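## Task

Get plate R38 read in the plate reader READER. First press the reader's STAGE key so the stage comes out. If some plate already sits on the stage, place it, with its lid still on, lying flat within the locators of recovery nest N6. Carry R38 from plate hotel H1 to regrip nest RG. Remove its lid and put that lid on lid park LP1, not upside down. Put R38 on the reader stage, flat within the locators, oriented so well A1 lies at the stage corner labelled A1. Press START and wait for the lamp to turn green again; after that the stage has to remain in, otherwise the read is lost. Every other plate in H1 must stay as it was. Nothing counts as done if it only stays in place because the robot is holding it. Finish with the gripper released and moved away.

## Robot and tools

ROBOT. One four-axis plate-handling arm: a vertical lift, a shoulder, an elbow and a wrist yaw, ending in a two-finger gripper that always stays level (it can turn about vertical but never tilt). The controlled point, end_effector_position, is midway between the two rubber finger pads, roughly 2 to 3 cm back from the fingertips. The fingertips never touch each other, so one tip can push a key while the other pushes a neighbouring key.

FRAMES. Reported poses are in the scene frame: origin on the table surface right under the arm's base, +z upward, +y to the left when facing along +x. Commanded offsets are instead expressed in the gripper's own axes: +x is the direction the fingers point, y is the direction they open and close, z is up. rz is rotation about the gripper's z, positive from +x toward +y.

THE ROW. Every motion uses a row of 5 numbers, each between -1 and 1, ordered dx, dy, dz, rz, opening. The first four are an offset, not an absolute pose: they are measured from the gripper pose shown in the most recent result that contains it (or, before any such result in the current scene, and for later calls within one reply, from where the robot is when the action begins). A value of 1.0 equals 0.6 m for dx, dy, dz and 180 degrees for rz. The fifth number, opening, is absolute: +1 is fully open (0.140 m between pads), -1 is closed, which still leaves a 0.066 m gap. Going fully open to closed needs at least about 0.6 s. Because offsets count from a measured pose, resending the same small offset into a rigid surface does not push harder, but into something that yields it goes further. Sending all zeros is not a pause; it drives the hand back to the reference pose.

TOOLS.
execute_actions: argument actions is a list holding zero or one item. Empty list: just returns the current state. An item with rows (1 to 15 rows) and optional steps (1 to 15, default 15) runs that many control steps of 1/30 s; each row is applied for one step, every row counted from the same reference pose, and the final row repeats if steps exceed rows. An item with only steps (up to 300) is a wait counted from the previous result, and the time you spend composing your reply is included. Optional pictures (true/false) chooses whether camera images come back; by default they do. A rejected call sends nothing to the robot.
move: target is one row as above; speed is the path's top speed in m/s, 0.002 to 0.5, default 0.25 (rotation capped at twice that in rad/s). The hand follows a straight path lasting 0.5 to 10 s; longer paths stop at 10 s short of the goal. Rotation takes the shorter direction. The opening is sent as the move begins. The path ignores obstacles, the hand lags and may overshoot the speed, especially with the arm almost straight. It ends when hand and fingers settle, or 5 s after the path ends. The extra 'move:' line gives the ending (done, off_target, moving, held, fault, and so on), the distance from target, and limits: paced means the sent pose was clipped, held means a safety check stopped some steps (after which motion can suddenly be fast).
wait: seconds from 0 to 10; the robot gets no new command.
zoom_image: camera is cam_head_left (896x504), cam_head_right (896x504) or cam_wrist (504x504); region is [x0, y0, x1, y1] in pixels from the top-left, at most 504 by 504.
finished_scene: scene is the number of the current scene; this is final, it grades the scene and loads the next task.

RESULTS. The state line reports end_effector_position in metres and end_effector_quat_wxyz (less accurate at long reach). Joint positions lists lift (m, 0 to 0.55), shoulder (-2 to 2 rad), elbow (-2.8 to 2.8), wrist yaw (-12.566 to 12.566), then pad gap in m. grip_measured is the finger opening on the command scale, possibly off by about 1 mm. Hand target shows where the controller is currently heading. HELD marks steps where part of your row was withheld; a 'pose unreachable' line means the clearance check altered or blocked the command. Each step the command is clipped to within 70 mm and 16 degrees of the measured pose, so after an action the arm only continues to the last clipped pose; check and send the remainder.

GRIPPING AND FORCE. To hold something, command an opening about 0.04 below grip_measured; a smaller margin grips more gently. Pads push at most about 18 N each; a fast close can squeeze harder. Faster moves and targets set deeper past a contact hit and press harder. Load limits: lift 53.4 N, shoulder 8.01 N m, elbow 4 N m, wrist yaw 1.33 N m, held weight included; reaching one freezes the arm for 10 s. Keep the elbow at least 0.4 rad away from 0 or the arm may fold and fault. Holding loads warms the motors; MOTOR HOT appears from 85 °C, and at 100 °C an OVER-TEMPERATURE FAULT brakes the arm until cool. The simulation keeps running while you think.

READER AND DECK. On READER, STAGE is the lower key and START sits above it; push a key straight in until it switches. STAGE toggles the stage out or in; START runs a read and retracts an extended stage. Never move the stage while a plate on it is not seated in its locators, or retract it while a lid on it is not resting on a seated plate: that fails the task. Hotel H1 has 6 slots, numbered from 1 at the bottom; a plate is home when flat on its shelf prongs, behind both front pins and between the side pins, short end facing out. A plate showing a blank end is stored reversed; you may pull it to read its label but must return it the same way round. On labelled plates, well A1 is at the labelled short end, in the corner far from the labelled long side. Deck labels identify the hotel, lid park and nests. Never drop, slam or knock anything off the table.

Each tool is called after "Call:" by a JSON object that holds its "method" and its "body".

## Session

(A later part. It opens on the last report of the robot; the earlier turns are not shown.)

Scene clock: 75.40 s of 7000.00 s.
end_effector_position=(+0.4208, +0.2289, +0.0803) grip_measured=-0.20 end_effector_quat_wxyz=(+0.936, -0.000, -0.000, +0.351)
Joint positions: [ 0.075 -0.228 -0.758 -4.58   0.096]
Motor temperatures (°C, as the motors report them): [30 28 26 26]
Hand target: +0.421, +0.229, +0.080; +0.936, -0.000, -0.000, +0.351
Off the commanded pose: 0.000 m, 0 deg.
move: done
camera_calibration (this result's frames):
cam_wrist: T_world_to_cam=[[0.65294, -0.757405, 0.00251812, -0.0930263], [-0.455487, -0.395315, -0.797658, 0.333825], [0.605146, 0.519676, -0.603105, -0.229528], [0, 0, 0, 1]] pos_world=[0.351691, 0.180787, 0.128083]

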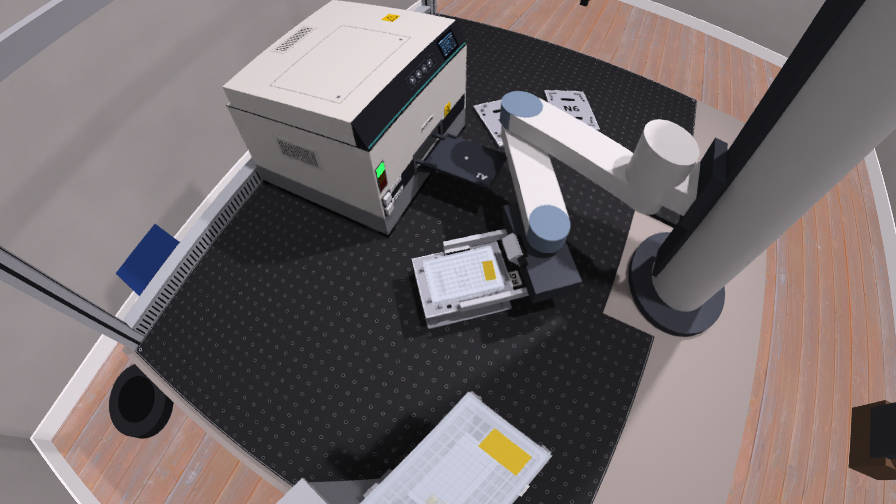

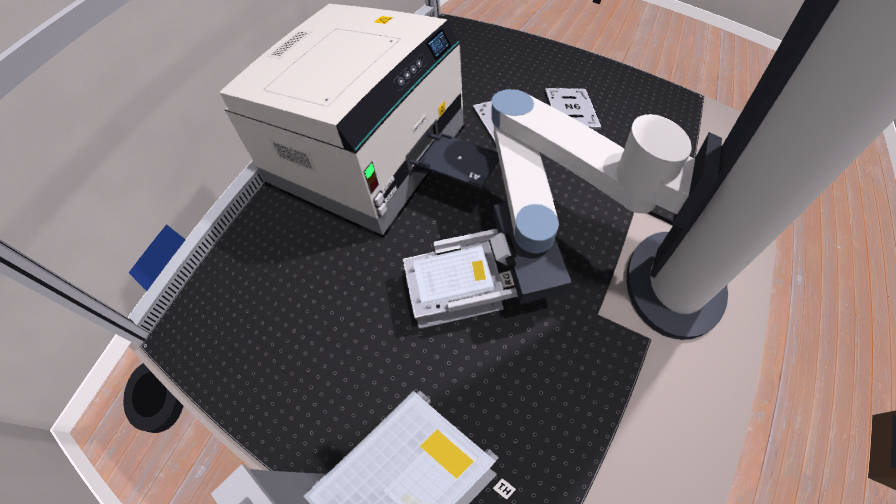

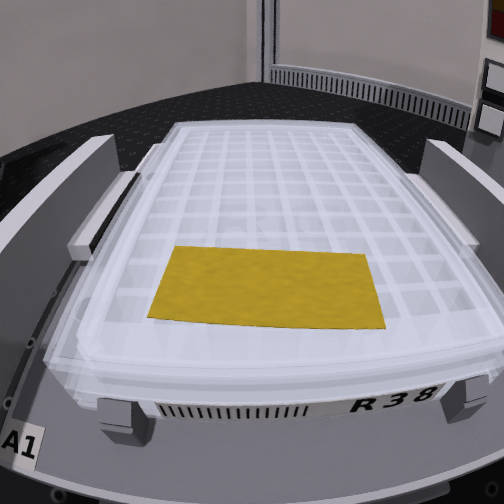

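Call:
{"method": "move", "body": {"target": [0.0035,0,0.0095,0.0055,-0.2], "speed": 0.03}}

Call:
{"method": "move", "body": {"target": [0,0,0,0,-0.54]}}

Call:
{"method": "move", "body": {"target": [0,0,0.15,0,-0.54], "speed": 0.1}}

Call:
{"method": "move", "body": {"target": [-0.41,-0.573,0,-0.456,-0.54]}}

Scene clock: 80.23 s of 7000.00 s.
end_effector_position=(+0.4223, +0.2303, +0.0860) grip_measured=-0.20 end_effector_quat_wxyz=(+0.933, -0.000, -0.000, +0.359)
Joint positions: [ 0.081 -0.238 -0.767 -4.544  0.096]
Motor temperatures (°C, as the motors report them): [30 28 26 26]
Hand target: +0.422, +0.230, +0.086; +0.933, -0.000, -0.000, +0.359
Off the commanded pose: 0.000 m, 0 deg.
After step 90, 1.13 s passed at rest.
move: done
camera_calibration (this result's frames):
cam_wrist: T_world_to_cam=[[0.665937, -0.746004, 0.00251812, -0.101106], [-0.448584, -0.403131, -0.797658, 0.338511], [0.596071, 0.53006, -0.603105, -0.226273], [0, 0, 0, 1]] pos_world=[0.354055, 0.180977, 0.133804]

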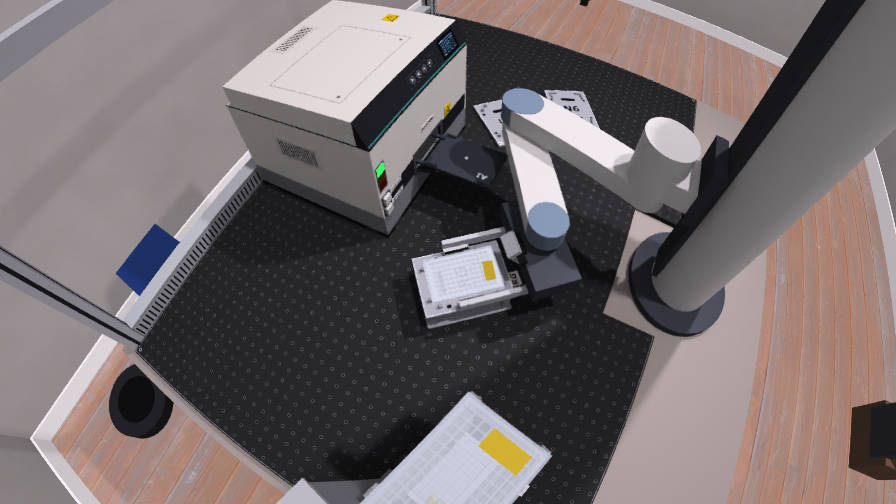

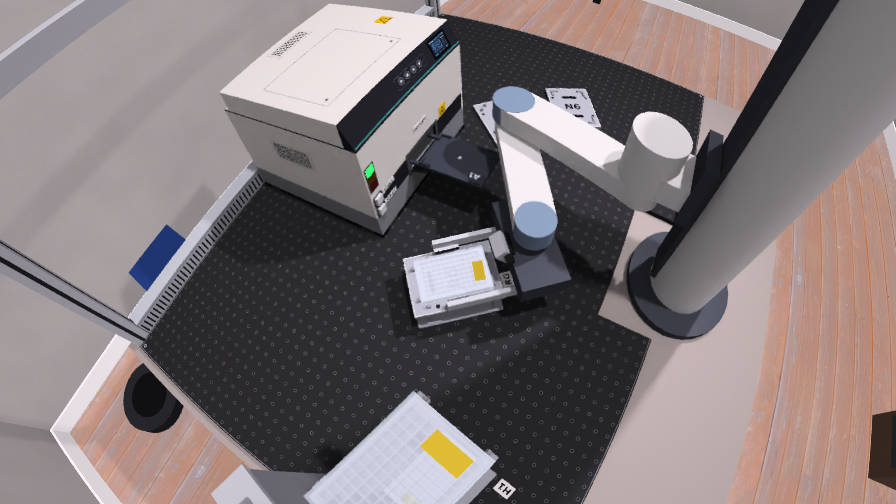

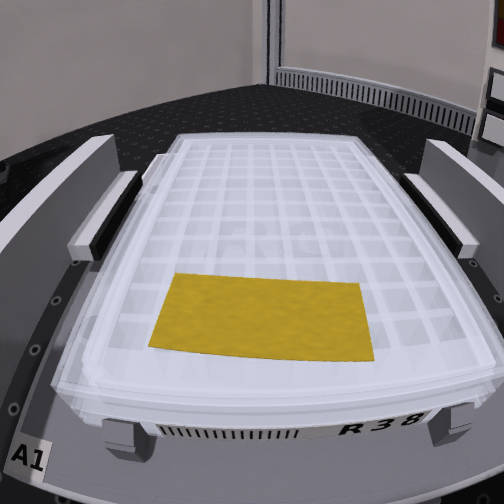

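Scene clock: 80.73 s of 7000.00 s.
end_effector_position=(+0.4223, +0.2303, +0.0860) grip_measured=-0.50 end_effector_quat_wxyz=(+0.933, -0.000, -0.000, +0.359)
Joint positions: [ 0.081 -0.238 -0.767 -4.544  0.084]
Motor temperatures (°C, as the motors report them): [30 28 26 26]
Hand target: +0.422, +0.230, +0.086; +0.933, -0.000, -0.000, +0.359
Off the commanded pose: 0.000 m, 0 deg.
move: done
camera_calibration (this result's frames):
cam_wrist: T_world_to_cam=[[0.665933, -0.746007, 0.00251812, -0.101103], [-0.448586, -0.403129, -0.797658, 0.338511], [0.596074, 0.530057, -0.603105, -0.226274], [0, 0, 0, 1]] pos_world=[0.354055, 0.180978, 0.133804]

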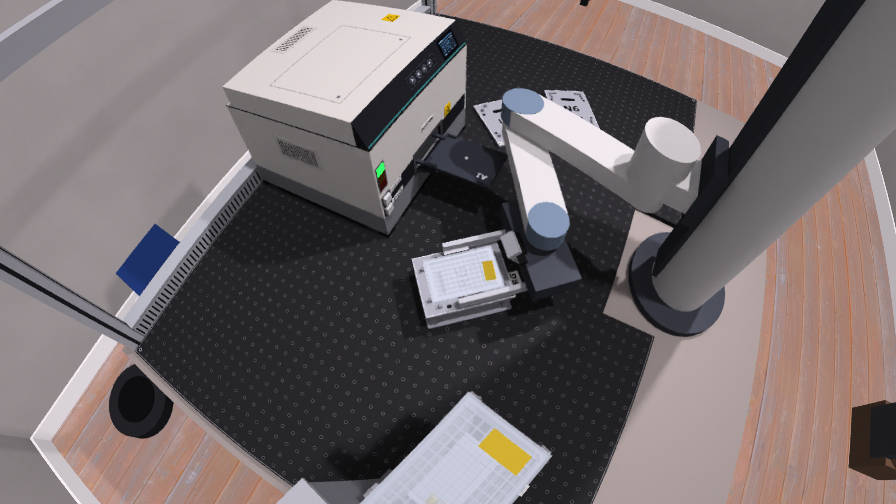

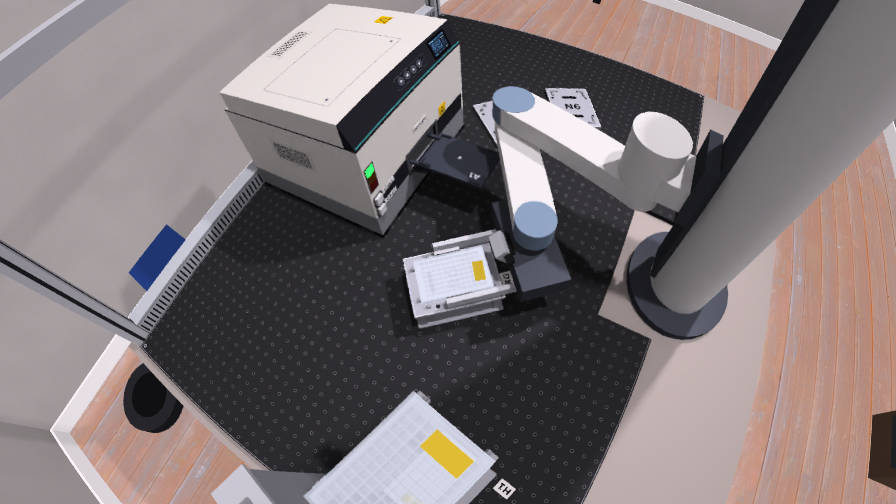

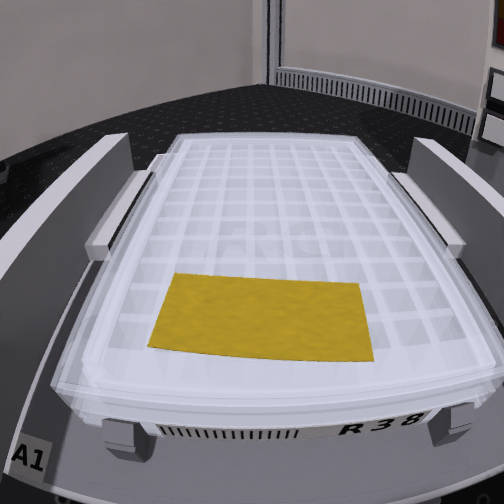

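Scene clock: 81.93 s of 7000.00 s.
end_effector_position=(+0.4223, +0.2303, +0.1760) grip_measured=-0.50 end_effector_quat_wxyz=(+0.933, -0.000, -0.000, +0.359)
Joint positions: [ 0.171 -0.238 -0.767 -4.544  0.084]
Motor temperatures (°C, as the motors report them): [30 28 26 26]
Hand target: +0.422, +0.230, +0.176; +0.933, -0.000, -0.000, +0.359
Off the commanded pose: 0.000 m, 0 deg.
move: done
camera_calibration (this result's frames):
cam_wrist: T_world_to_cam=[[0.665902, -0.746035, 0.00251812, -0.101318], [-0.448603, -0.40311, -0.797658, 0.41033], [0.596095, 0.530033, -0.603105, -0.171987], [0, 0, 0, 1]] pos_world=[0.354064, 0.18098, 0.223831]

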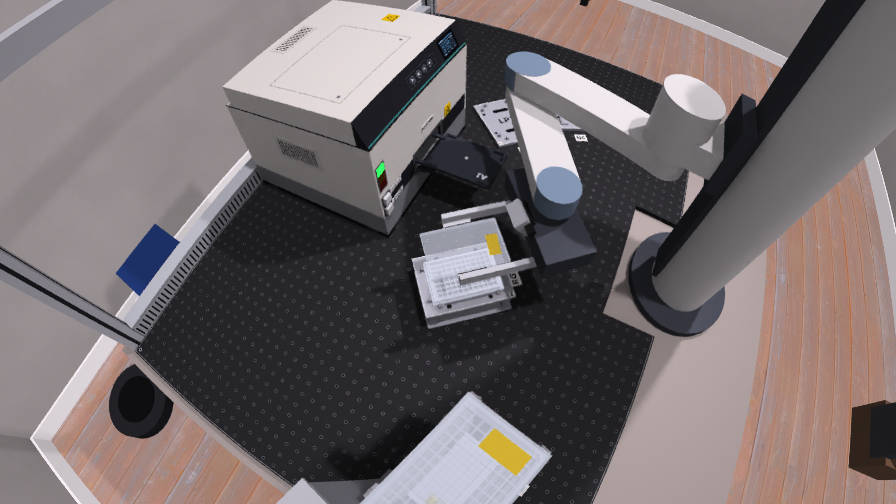

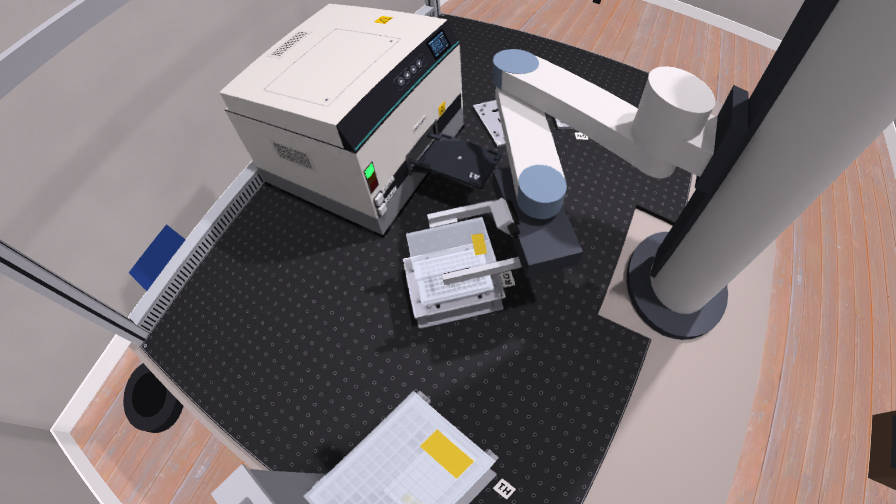

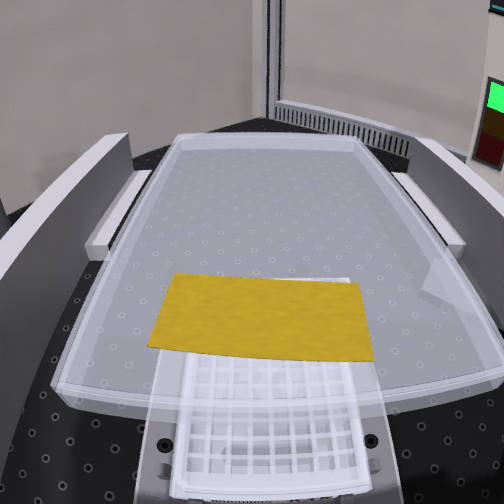

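Scene clock: 85.13 s of 7000.00 s.
end_effector_position=(+0.4698, -0.1898, +0.1760) grip_measured=-0.50 end_effector_quat_wxyz=(+0.940, -0.000, -0.000, -0.342)
Joint positions: [ 0.171 -1.472 -0.829 -4.682  0.084]
Motor temperatures (°C, as the motors report them): [31 28 26 26]
Hand target: +0.470, -0.190, +0.176; +0.940, -0.000, -0.000, -0.342
Off the commanded pose: 0.000 m, 0 deg.
move: done
camera_calibration (this result's frames):
cam_wrist: T_world_to_cam=[[-0.647725, -0.76187, 0.00251812, 0.167766], [-0.460792, 0.389119, -0.797658, 0.418383], [0.606732, -0.517823, -0.603105, -0.18151], [0, 0, 0, 1]] pos_world=[0.411581, -0.128975, 0.223834]

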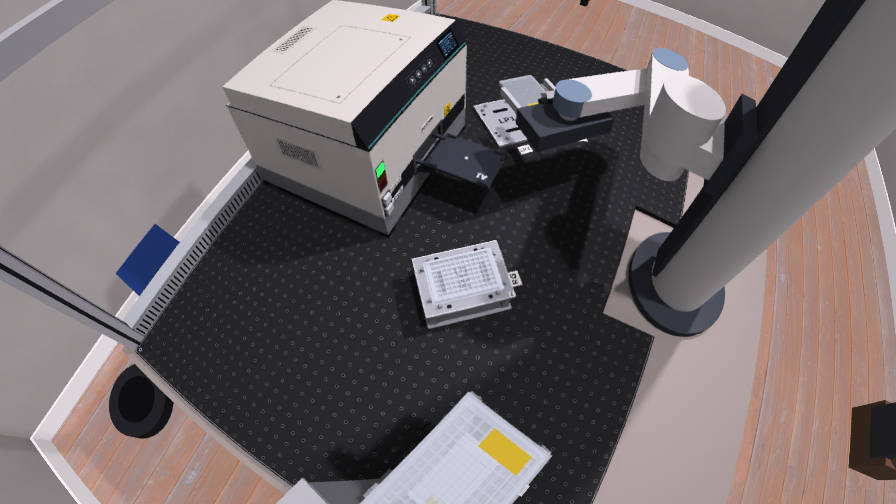

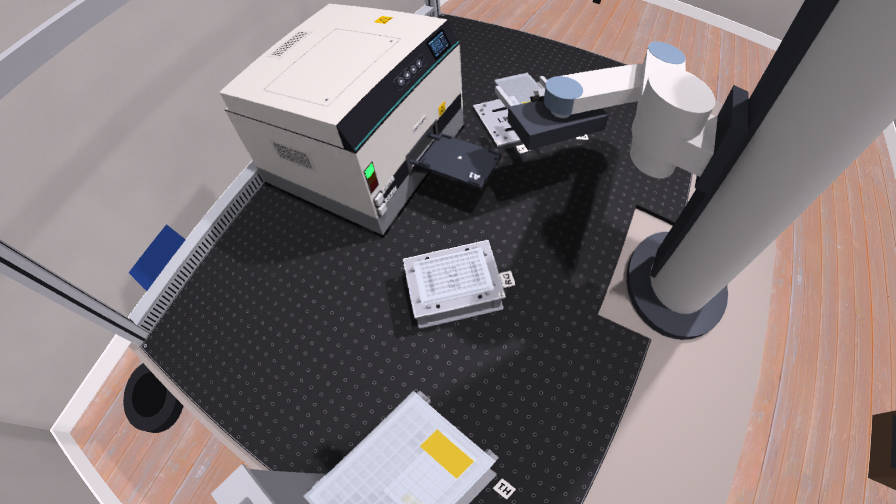

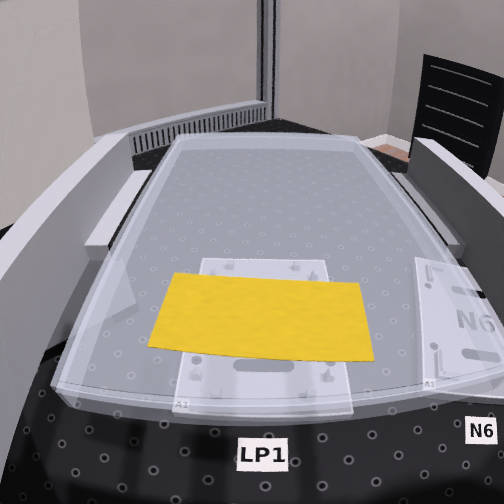

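Call:
{"method": "move", "body": {"target": [0.13,-0.002,-0.082,-0.009,-0.54], "speed": 0.15}}

Scene clock: 88.40 s of 7000.00 s.
end_effector_position=(+0.5287, -0.2411, +0.1268) grip_measured=-0.50 end_effector_quat_wxyz=(+0.934, -0.000, -0.000, -0.356)
Joint positions: [ 0.122 -1.405 -1.173 -4.433  0.084]
Motor temperatures (°C, as the motors report them): [31 28 26 26]
Hand target: +0.529, -0.241, +0.127; +0.935, -0.000, -0.000, -0.356
Off the commanded pose: 0.000 m, 0 deg.
move: done
camera_calibration (this result's frames):
cam_wrist: T_world_to_cam=[[-0.669478, -0.742827, 0.00251812, 0.18303], [-0.449351, 0.402276, -0.797658, 0.423315], [0.591509, -0.535146, -0.603105, -0.269611], [0, 0, 0, 1]] pos_world=[0.472229, -0.178611, 0.174595]

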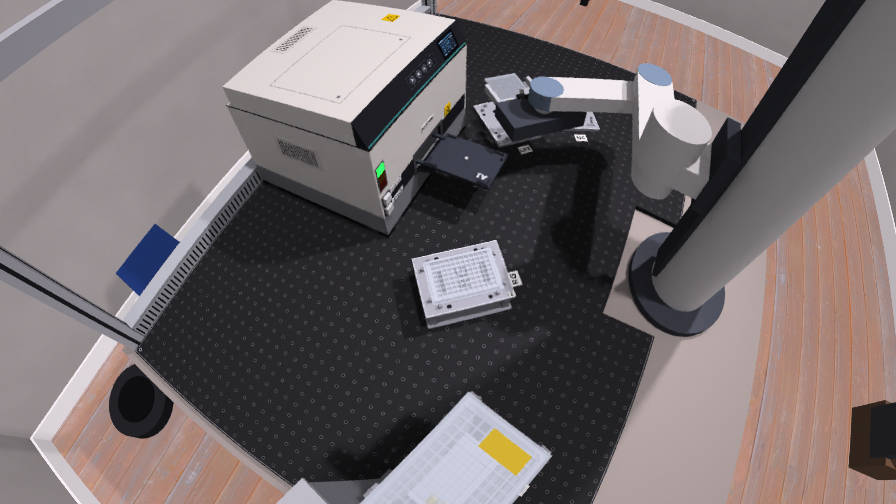

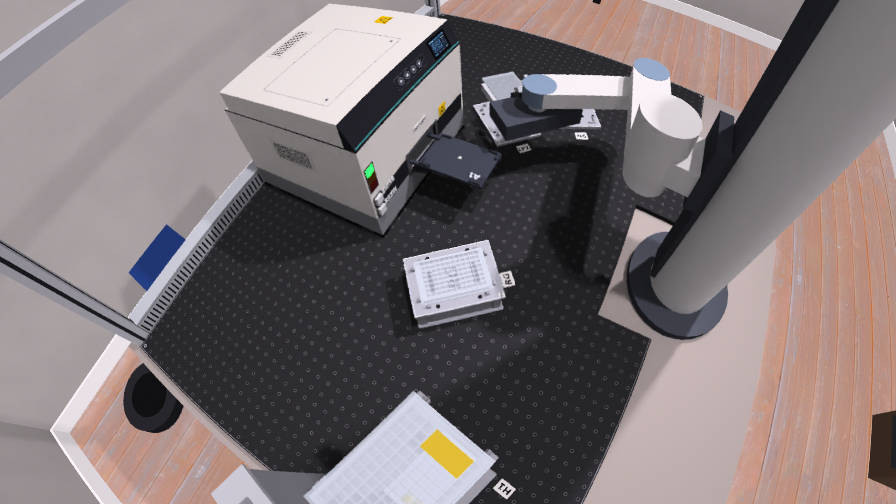

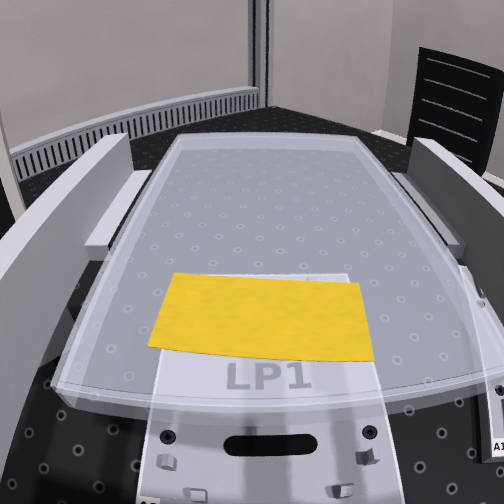

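Forward ~5 mm, descend.

Call:
{"method": "move", "body": {"target": [0.0085,-0.0005,-0.148,0,-0.54], "speed": 0.1}}

Scene clock: 93.80 s of 7000.00 s.
end_effector_position=(+0.5322, -0.2448, +0.0379) grip_measured=-0.50 end_effector_quat_wxyz=(+0.934, -0.000, -0.000, -0.356)
Joint positions: [ 0.033 -1.401 -1.196 -4.415  0.084]
Motor temperatures (°C, as the motors report them): [31 28 26 26]
Hand target: +0.532, -0.245, +0.038; +0.934, -0.000, -0.000, -0.356
Off the commanded pose: 0.000 m, 0 deg.
After step 90, 1.23 s passed at rest.
move: done
camera_calibration (this result's frames):
cam_wrist: T_world_to_cam=[[-0.66971, -0.742618, 0.00251812, 0.18307], [-0.449225, 0.402417, -0.797658, 0.355475], [0.591342, -0.535331, -0.603105, -0.32719], [0, 0, 0, 1]] pos_world=[0.475773, -0.182253, 0.0857566]

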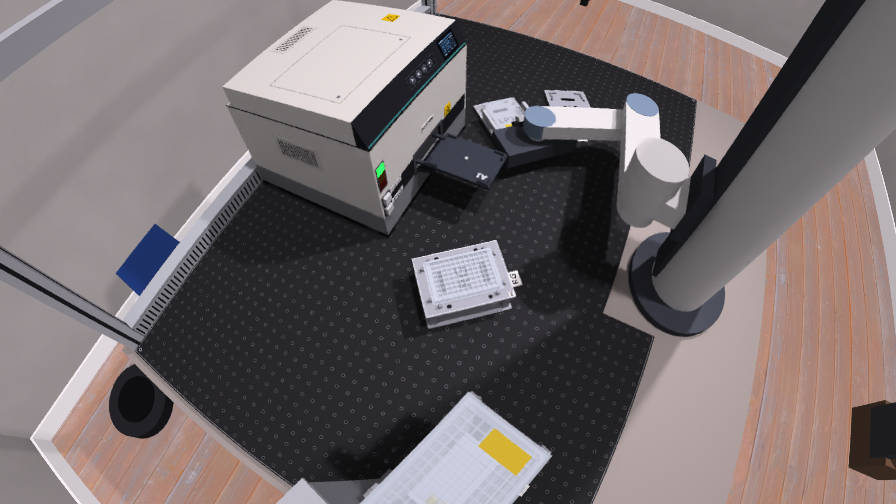

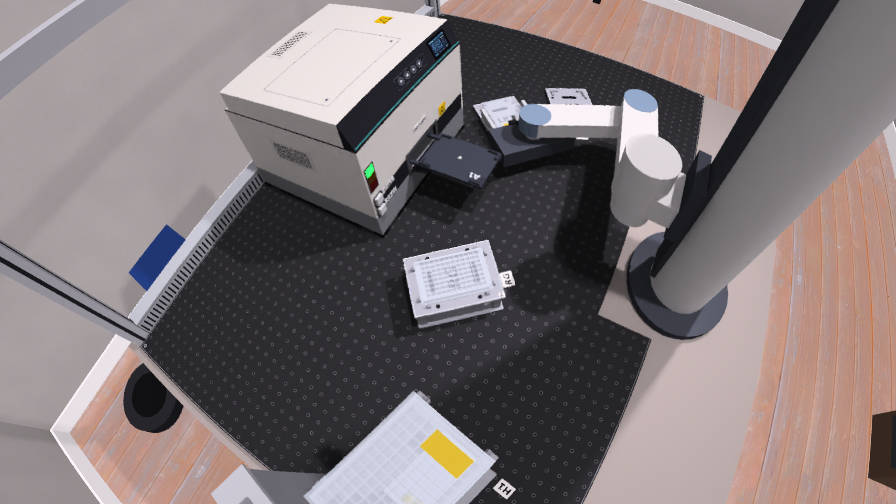

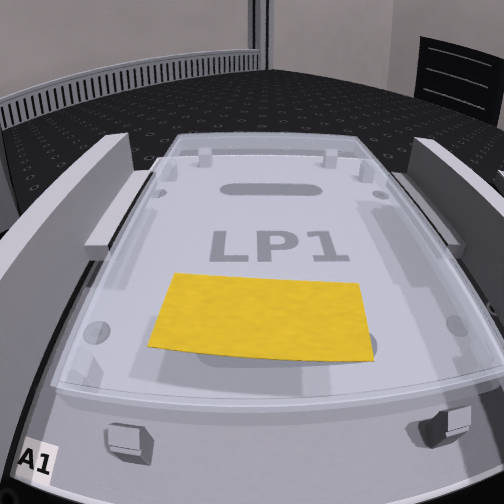

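Call:
{"method": "move", "body": {"target": [0,0,-0.0165,0,-0.54], "speed": 0.015}}

Call:
{"method": "move", "body": {"target": [0,0,0,0,-0.2]}}

Call:
{"method": "move", "body": {"target": [0,0,0.245,0,-0.2]}}

Scene clock: 98.40 s of 7000.00 s.
end_effector_position=(+0.5322, -0.2449, +0.0280) grip_measured=-0.50 end_effector_quat_wxyz=(+0.934, -0.000, -0.000, -0.356)
Joint positions: [ 0.023 -1.401 -1.197 -4.415  0.084]
Motor temperatures (°C, as the motors report them): [31 28 26 26]
Hand target: +0.532, -0.245, +0.028; +0.934, -0.000, -0.000, -0.356
Off the commanded pose: 0.000 m, 0 deg.
After step 90, 0.73 s passed at rest.
move: done
camera_calibration (this result's frames):
cam_wrist: T_world_to_cam=[[-0.670019, -0.74234, 0.00251812, 0.183239], [-0.449058, 0.402603, -0.797658, 0.347562], [0.591119, -0.535576, -0.603105, -0.333197], [0, 0, 0, 1]] pos_world=[0.475808, -0.182357, 0.0758216]

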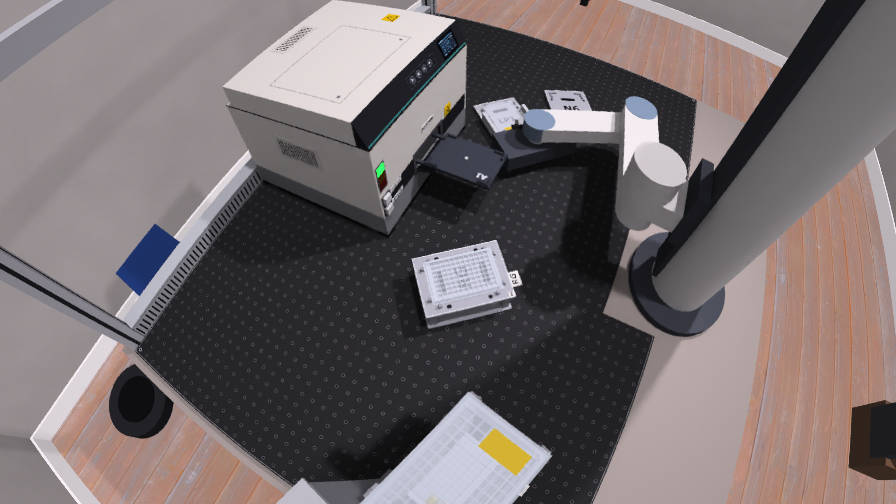

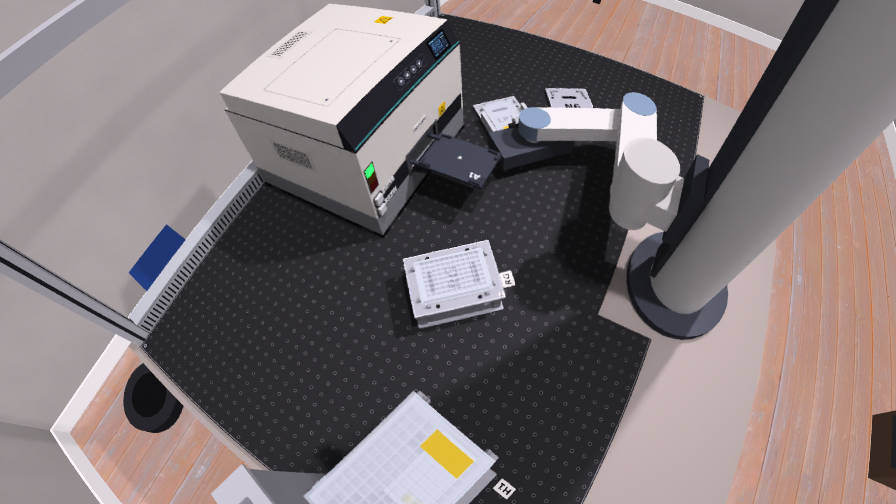

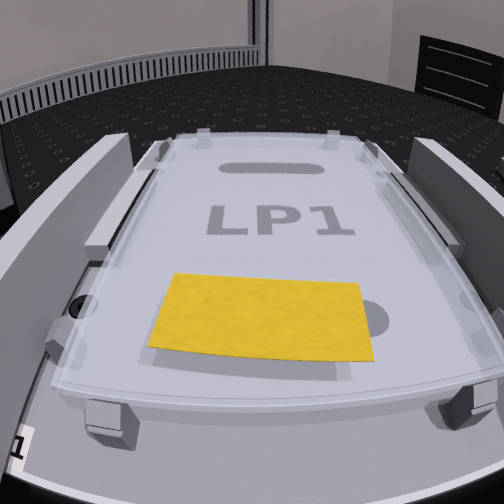

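Scene clock: 98.90 s of 7000.00 s.
end_effector_position=(+0.5322, -0.2449, +0.0280) grip_measured=-0.20 end_effector_quat_wxyz=(+0.934, -0.000, -0.000, -0.356)
Joint positions: [ 0.023 -1.401 -1.197 -4.415  0.096]
Motor temperatures (°C, as the motors report them): [31 28 26 26]
Hand target: +0.532, -0.245, +0.028; +0.934, -0.000, -0.000, -0.356
Off the commanded pose: 0.000 m, 0 deg.
move: done
camera_calibration (this result's frames):
cam_wrist: T_world_to_cam=[[-0.670042, -0.742319, 0.00251812, 0.18325], [-0.449045, 0.402618, -0.797658, 0.347564], [0.591102, -0.535595, -0.603105, -0.333199], [0, 0, 0, 1]] pos_world=[0.475812, -0.182365, 0.0758216]

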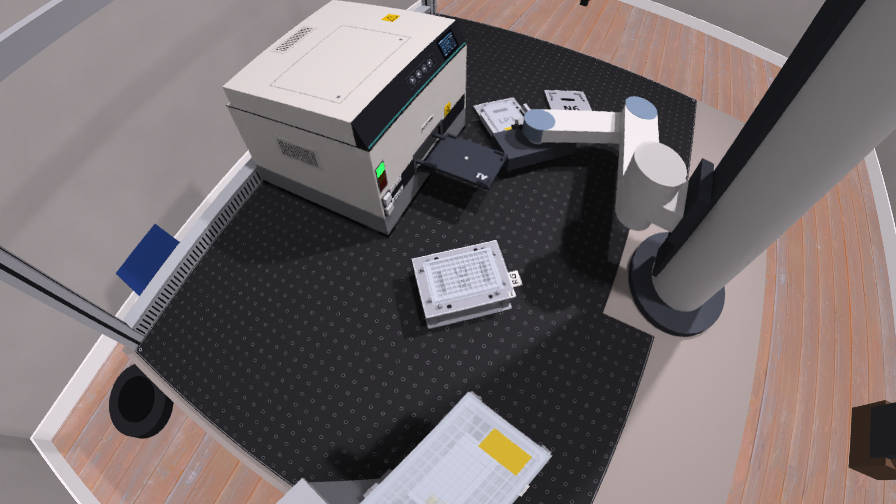

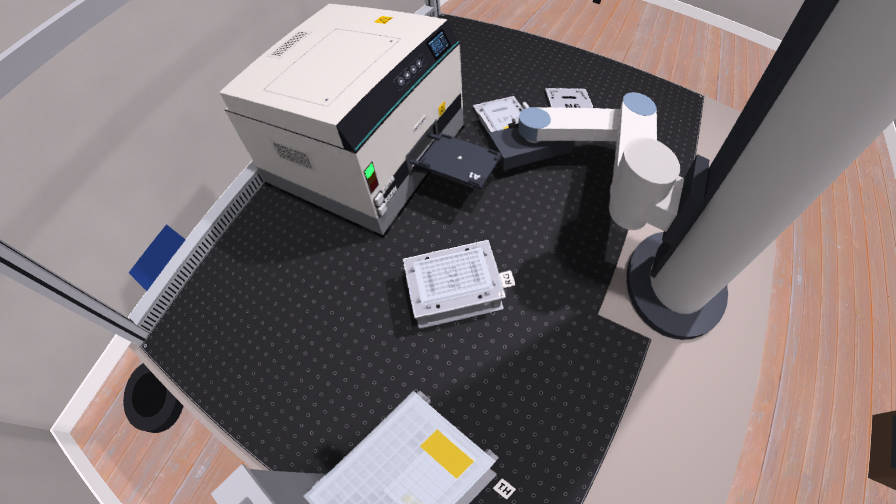

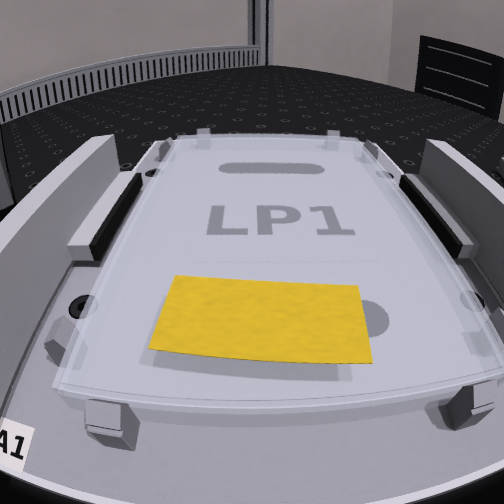

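Scene clock: 99.90 s of 7000.00 s.
end_effector_position=(+0.5322, -0.2449, +0.1750) grip_measured=-0.20 end_effector_quat_wxyz=(+0.934, -0.000, -0.000, -0.356)
Joint positions: [ 0.17  -1.401 -1.197 -4.415  0.096]
Motor temperatures (°C, as the motors report them): [31 28 26 26]
Hand target: +0.532, -0.245, +0.175; +0.934, -0.000, -0.000, -0.356
Off the commanded pose: 0.000 m, 0 deg.
move: done
camera_calibration (this result's frames):
cam_wrist: T_world_to_cam=[[-0.670098, -0.742269, 0.00251812, 0.182901], [-0.449015, 0.402651, -0.797658, 0.464846], [0.591062, -0.535639, -0.603105, -0.244522], [0, 0, 0, 1]] pos_world=[0.475812, -0.182384, 0.222855]

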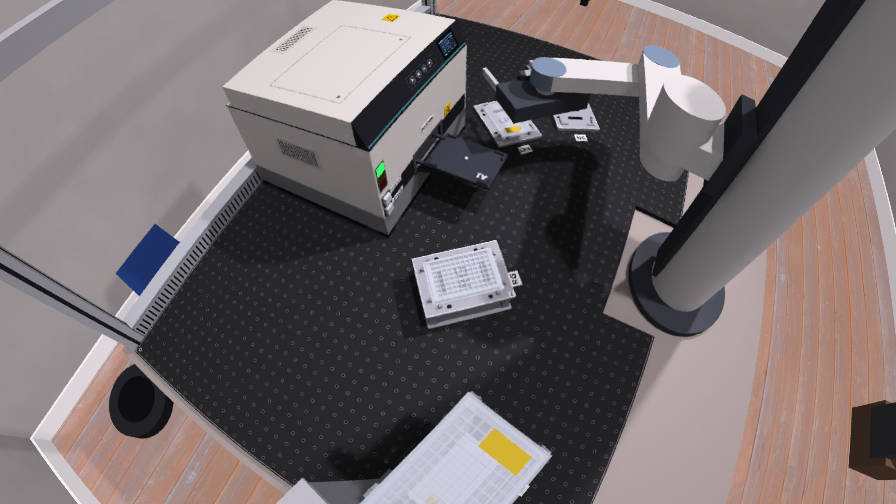

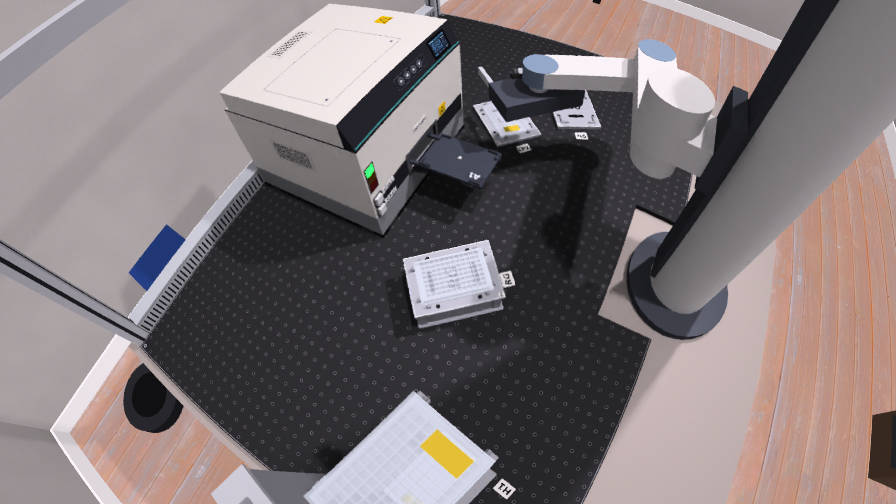

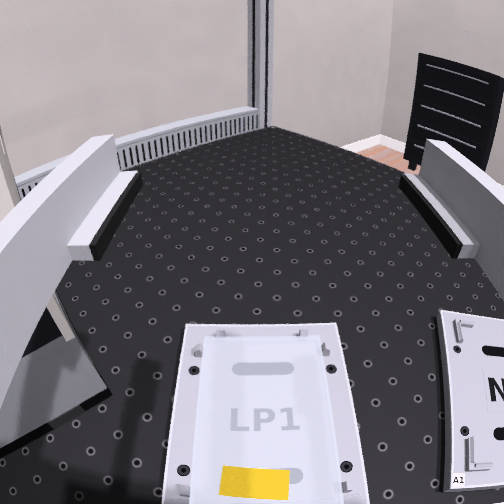

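Call:
{"method": "move", "body": {"target": [-0.294,0.3117,-0.025,0.2436,-0.2]}}

Scene clock: 104.30 s of 7000.00 s.
end_effector_position=(+0.5252, +0.0122, +0.1601) grip_measured=-0.20 end_effector_quat_wxyz=(+1.000, -0.000, -0.000, +0.018)
Joint positions: [ 0.155 -0.953 -0.82  -4.474  0.096]
Motor temperatures (°C, as the motors report them): [31 28 26 26]
Hand target: +0.525, +0.012, +0.160; +1.000, -0.000, -0.000, +0.018
Off the commanded pose: 0.000 m, 0 deg.
move: done
camera_calibration (this result's frames):
cam_wrist: T_world_to_cam=[[0.0314297, -0.999503, 0.00251812, 0.00377809], [-0.602746, -0.0209631, -0.797658, 0.432128], [0.797314, 0.0235523, -0.603105, -0.226852], [0, 0, 0, 1]] pos_world=[0.441217, 0.0181779, 0.207865]

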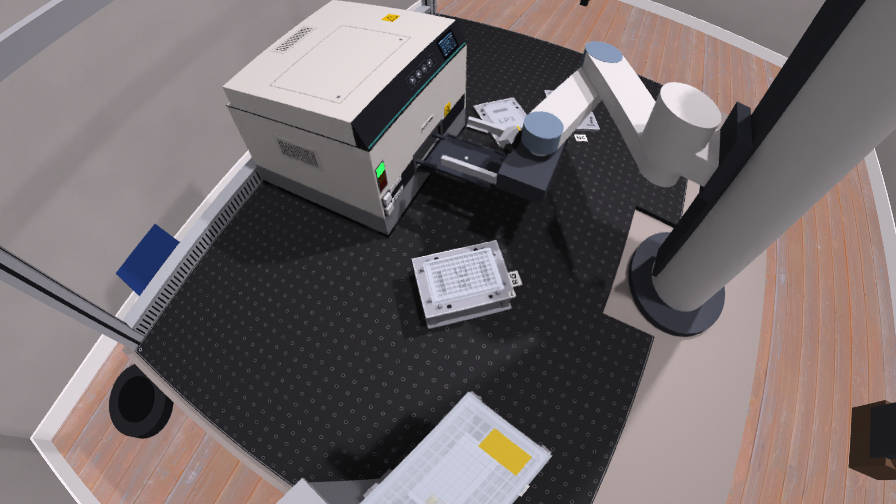

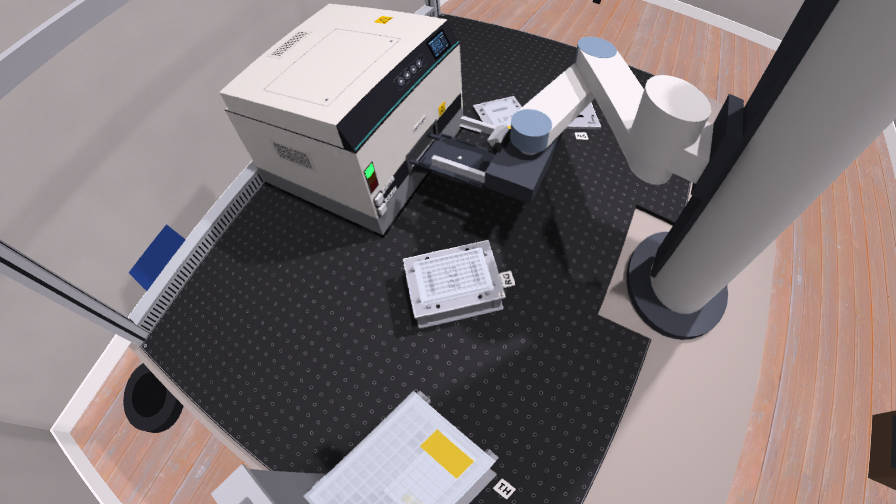

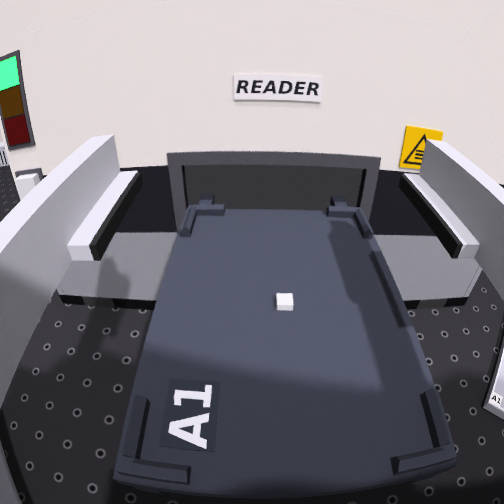

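Call:
{"method": "move", "body": {"target": [-0.002,-0.0065,-0.03,0,-0.2], "speed": 0.05}}

Scene clock: 107.53 s of 7000.00 s.
end_effector_position=(+0.5242, +0.0082, +0.1420) grip_measured=-0.20 end_effector_quat_wxyz=(+1.000, -0.000, -0.000, +0.018)
Joint positions: [ 0.137 -0.972 -0.815 -4.459  0.096]
Motor temperatures (°C, as the motors report them): [31 28 26 26]
Hand target: +0.524, +0.008, +0.142; +1.000, -0.000, -0.000, +0.018
Off the commanded pose: 0.000 m, 0 deg.
move: done
camera_calibration (this result's frames):
cam_wrist: T_world_to_cam=[[0.0309895, -0.999517, 0.00251812, 0.0000973523], [-0.602755, -0.0206977, -0.797658, 0.417055], [0.797324, 0.0232012, -0.603105, -0.236833], [0, 0, 0, 1]] pos_world=[0.440212, 0.0142242, 0.189832]

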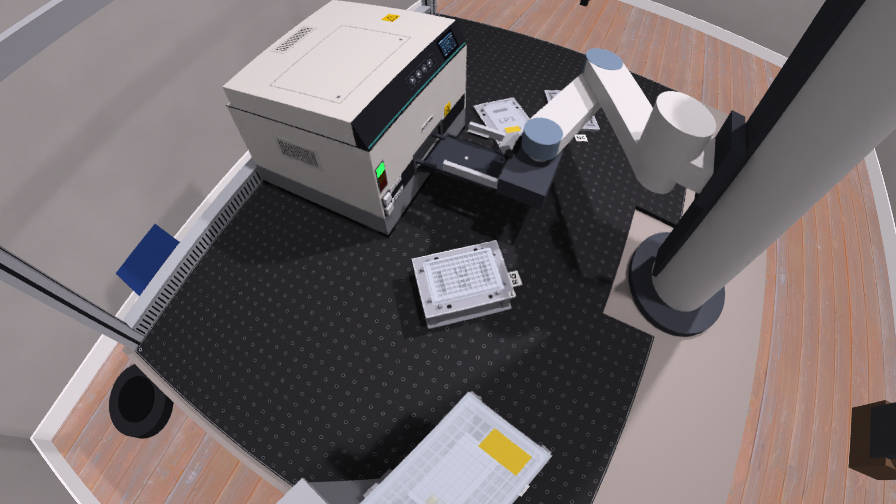

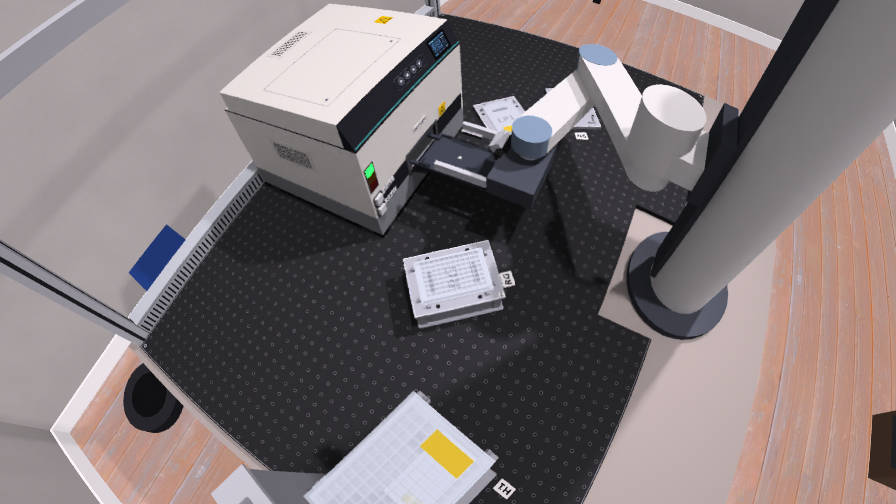

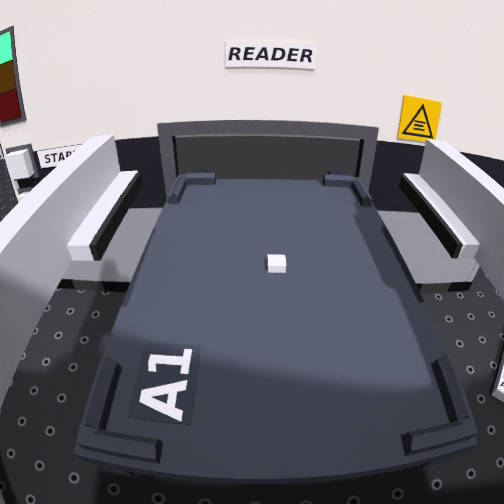

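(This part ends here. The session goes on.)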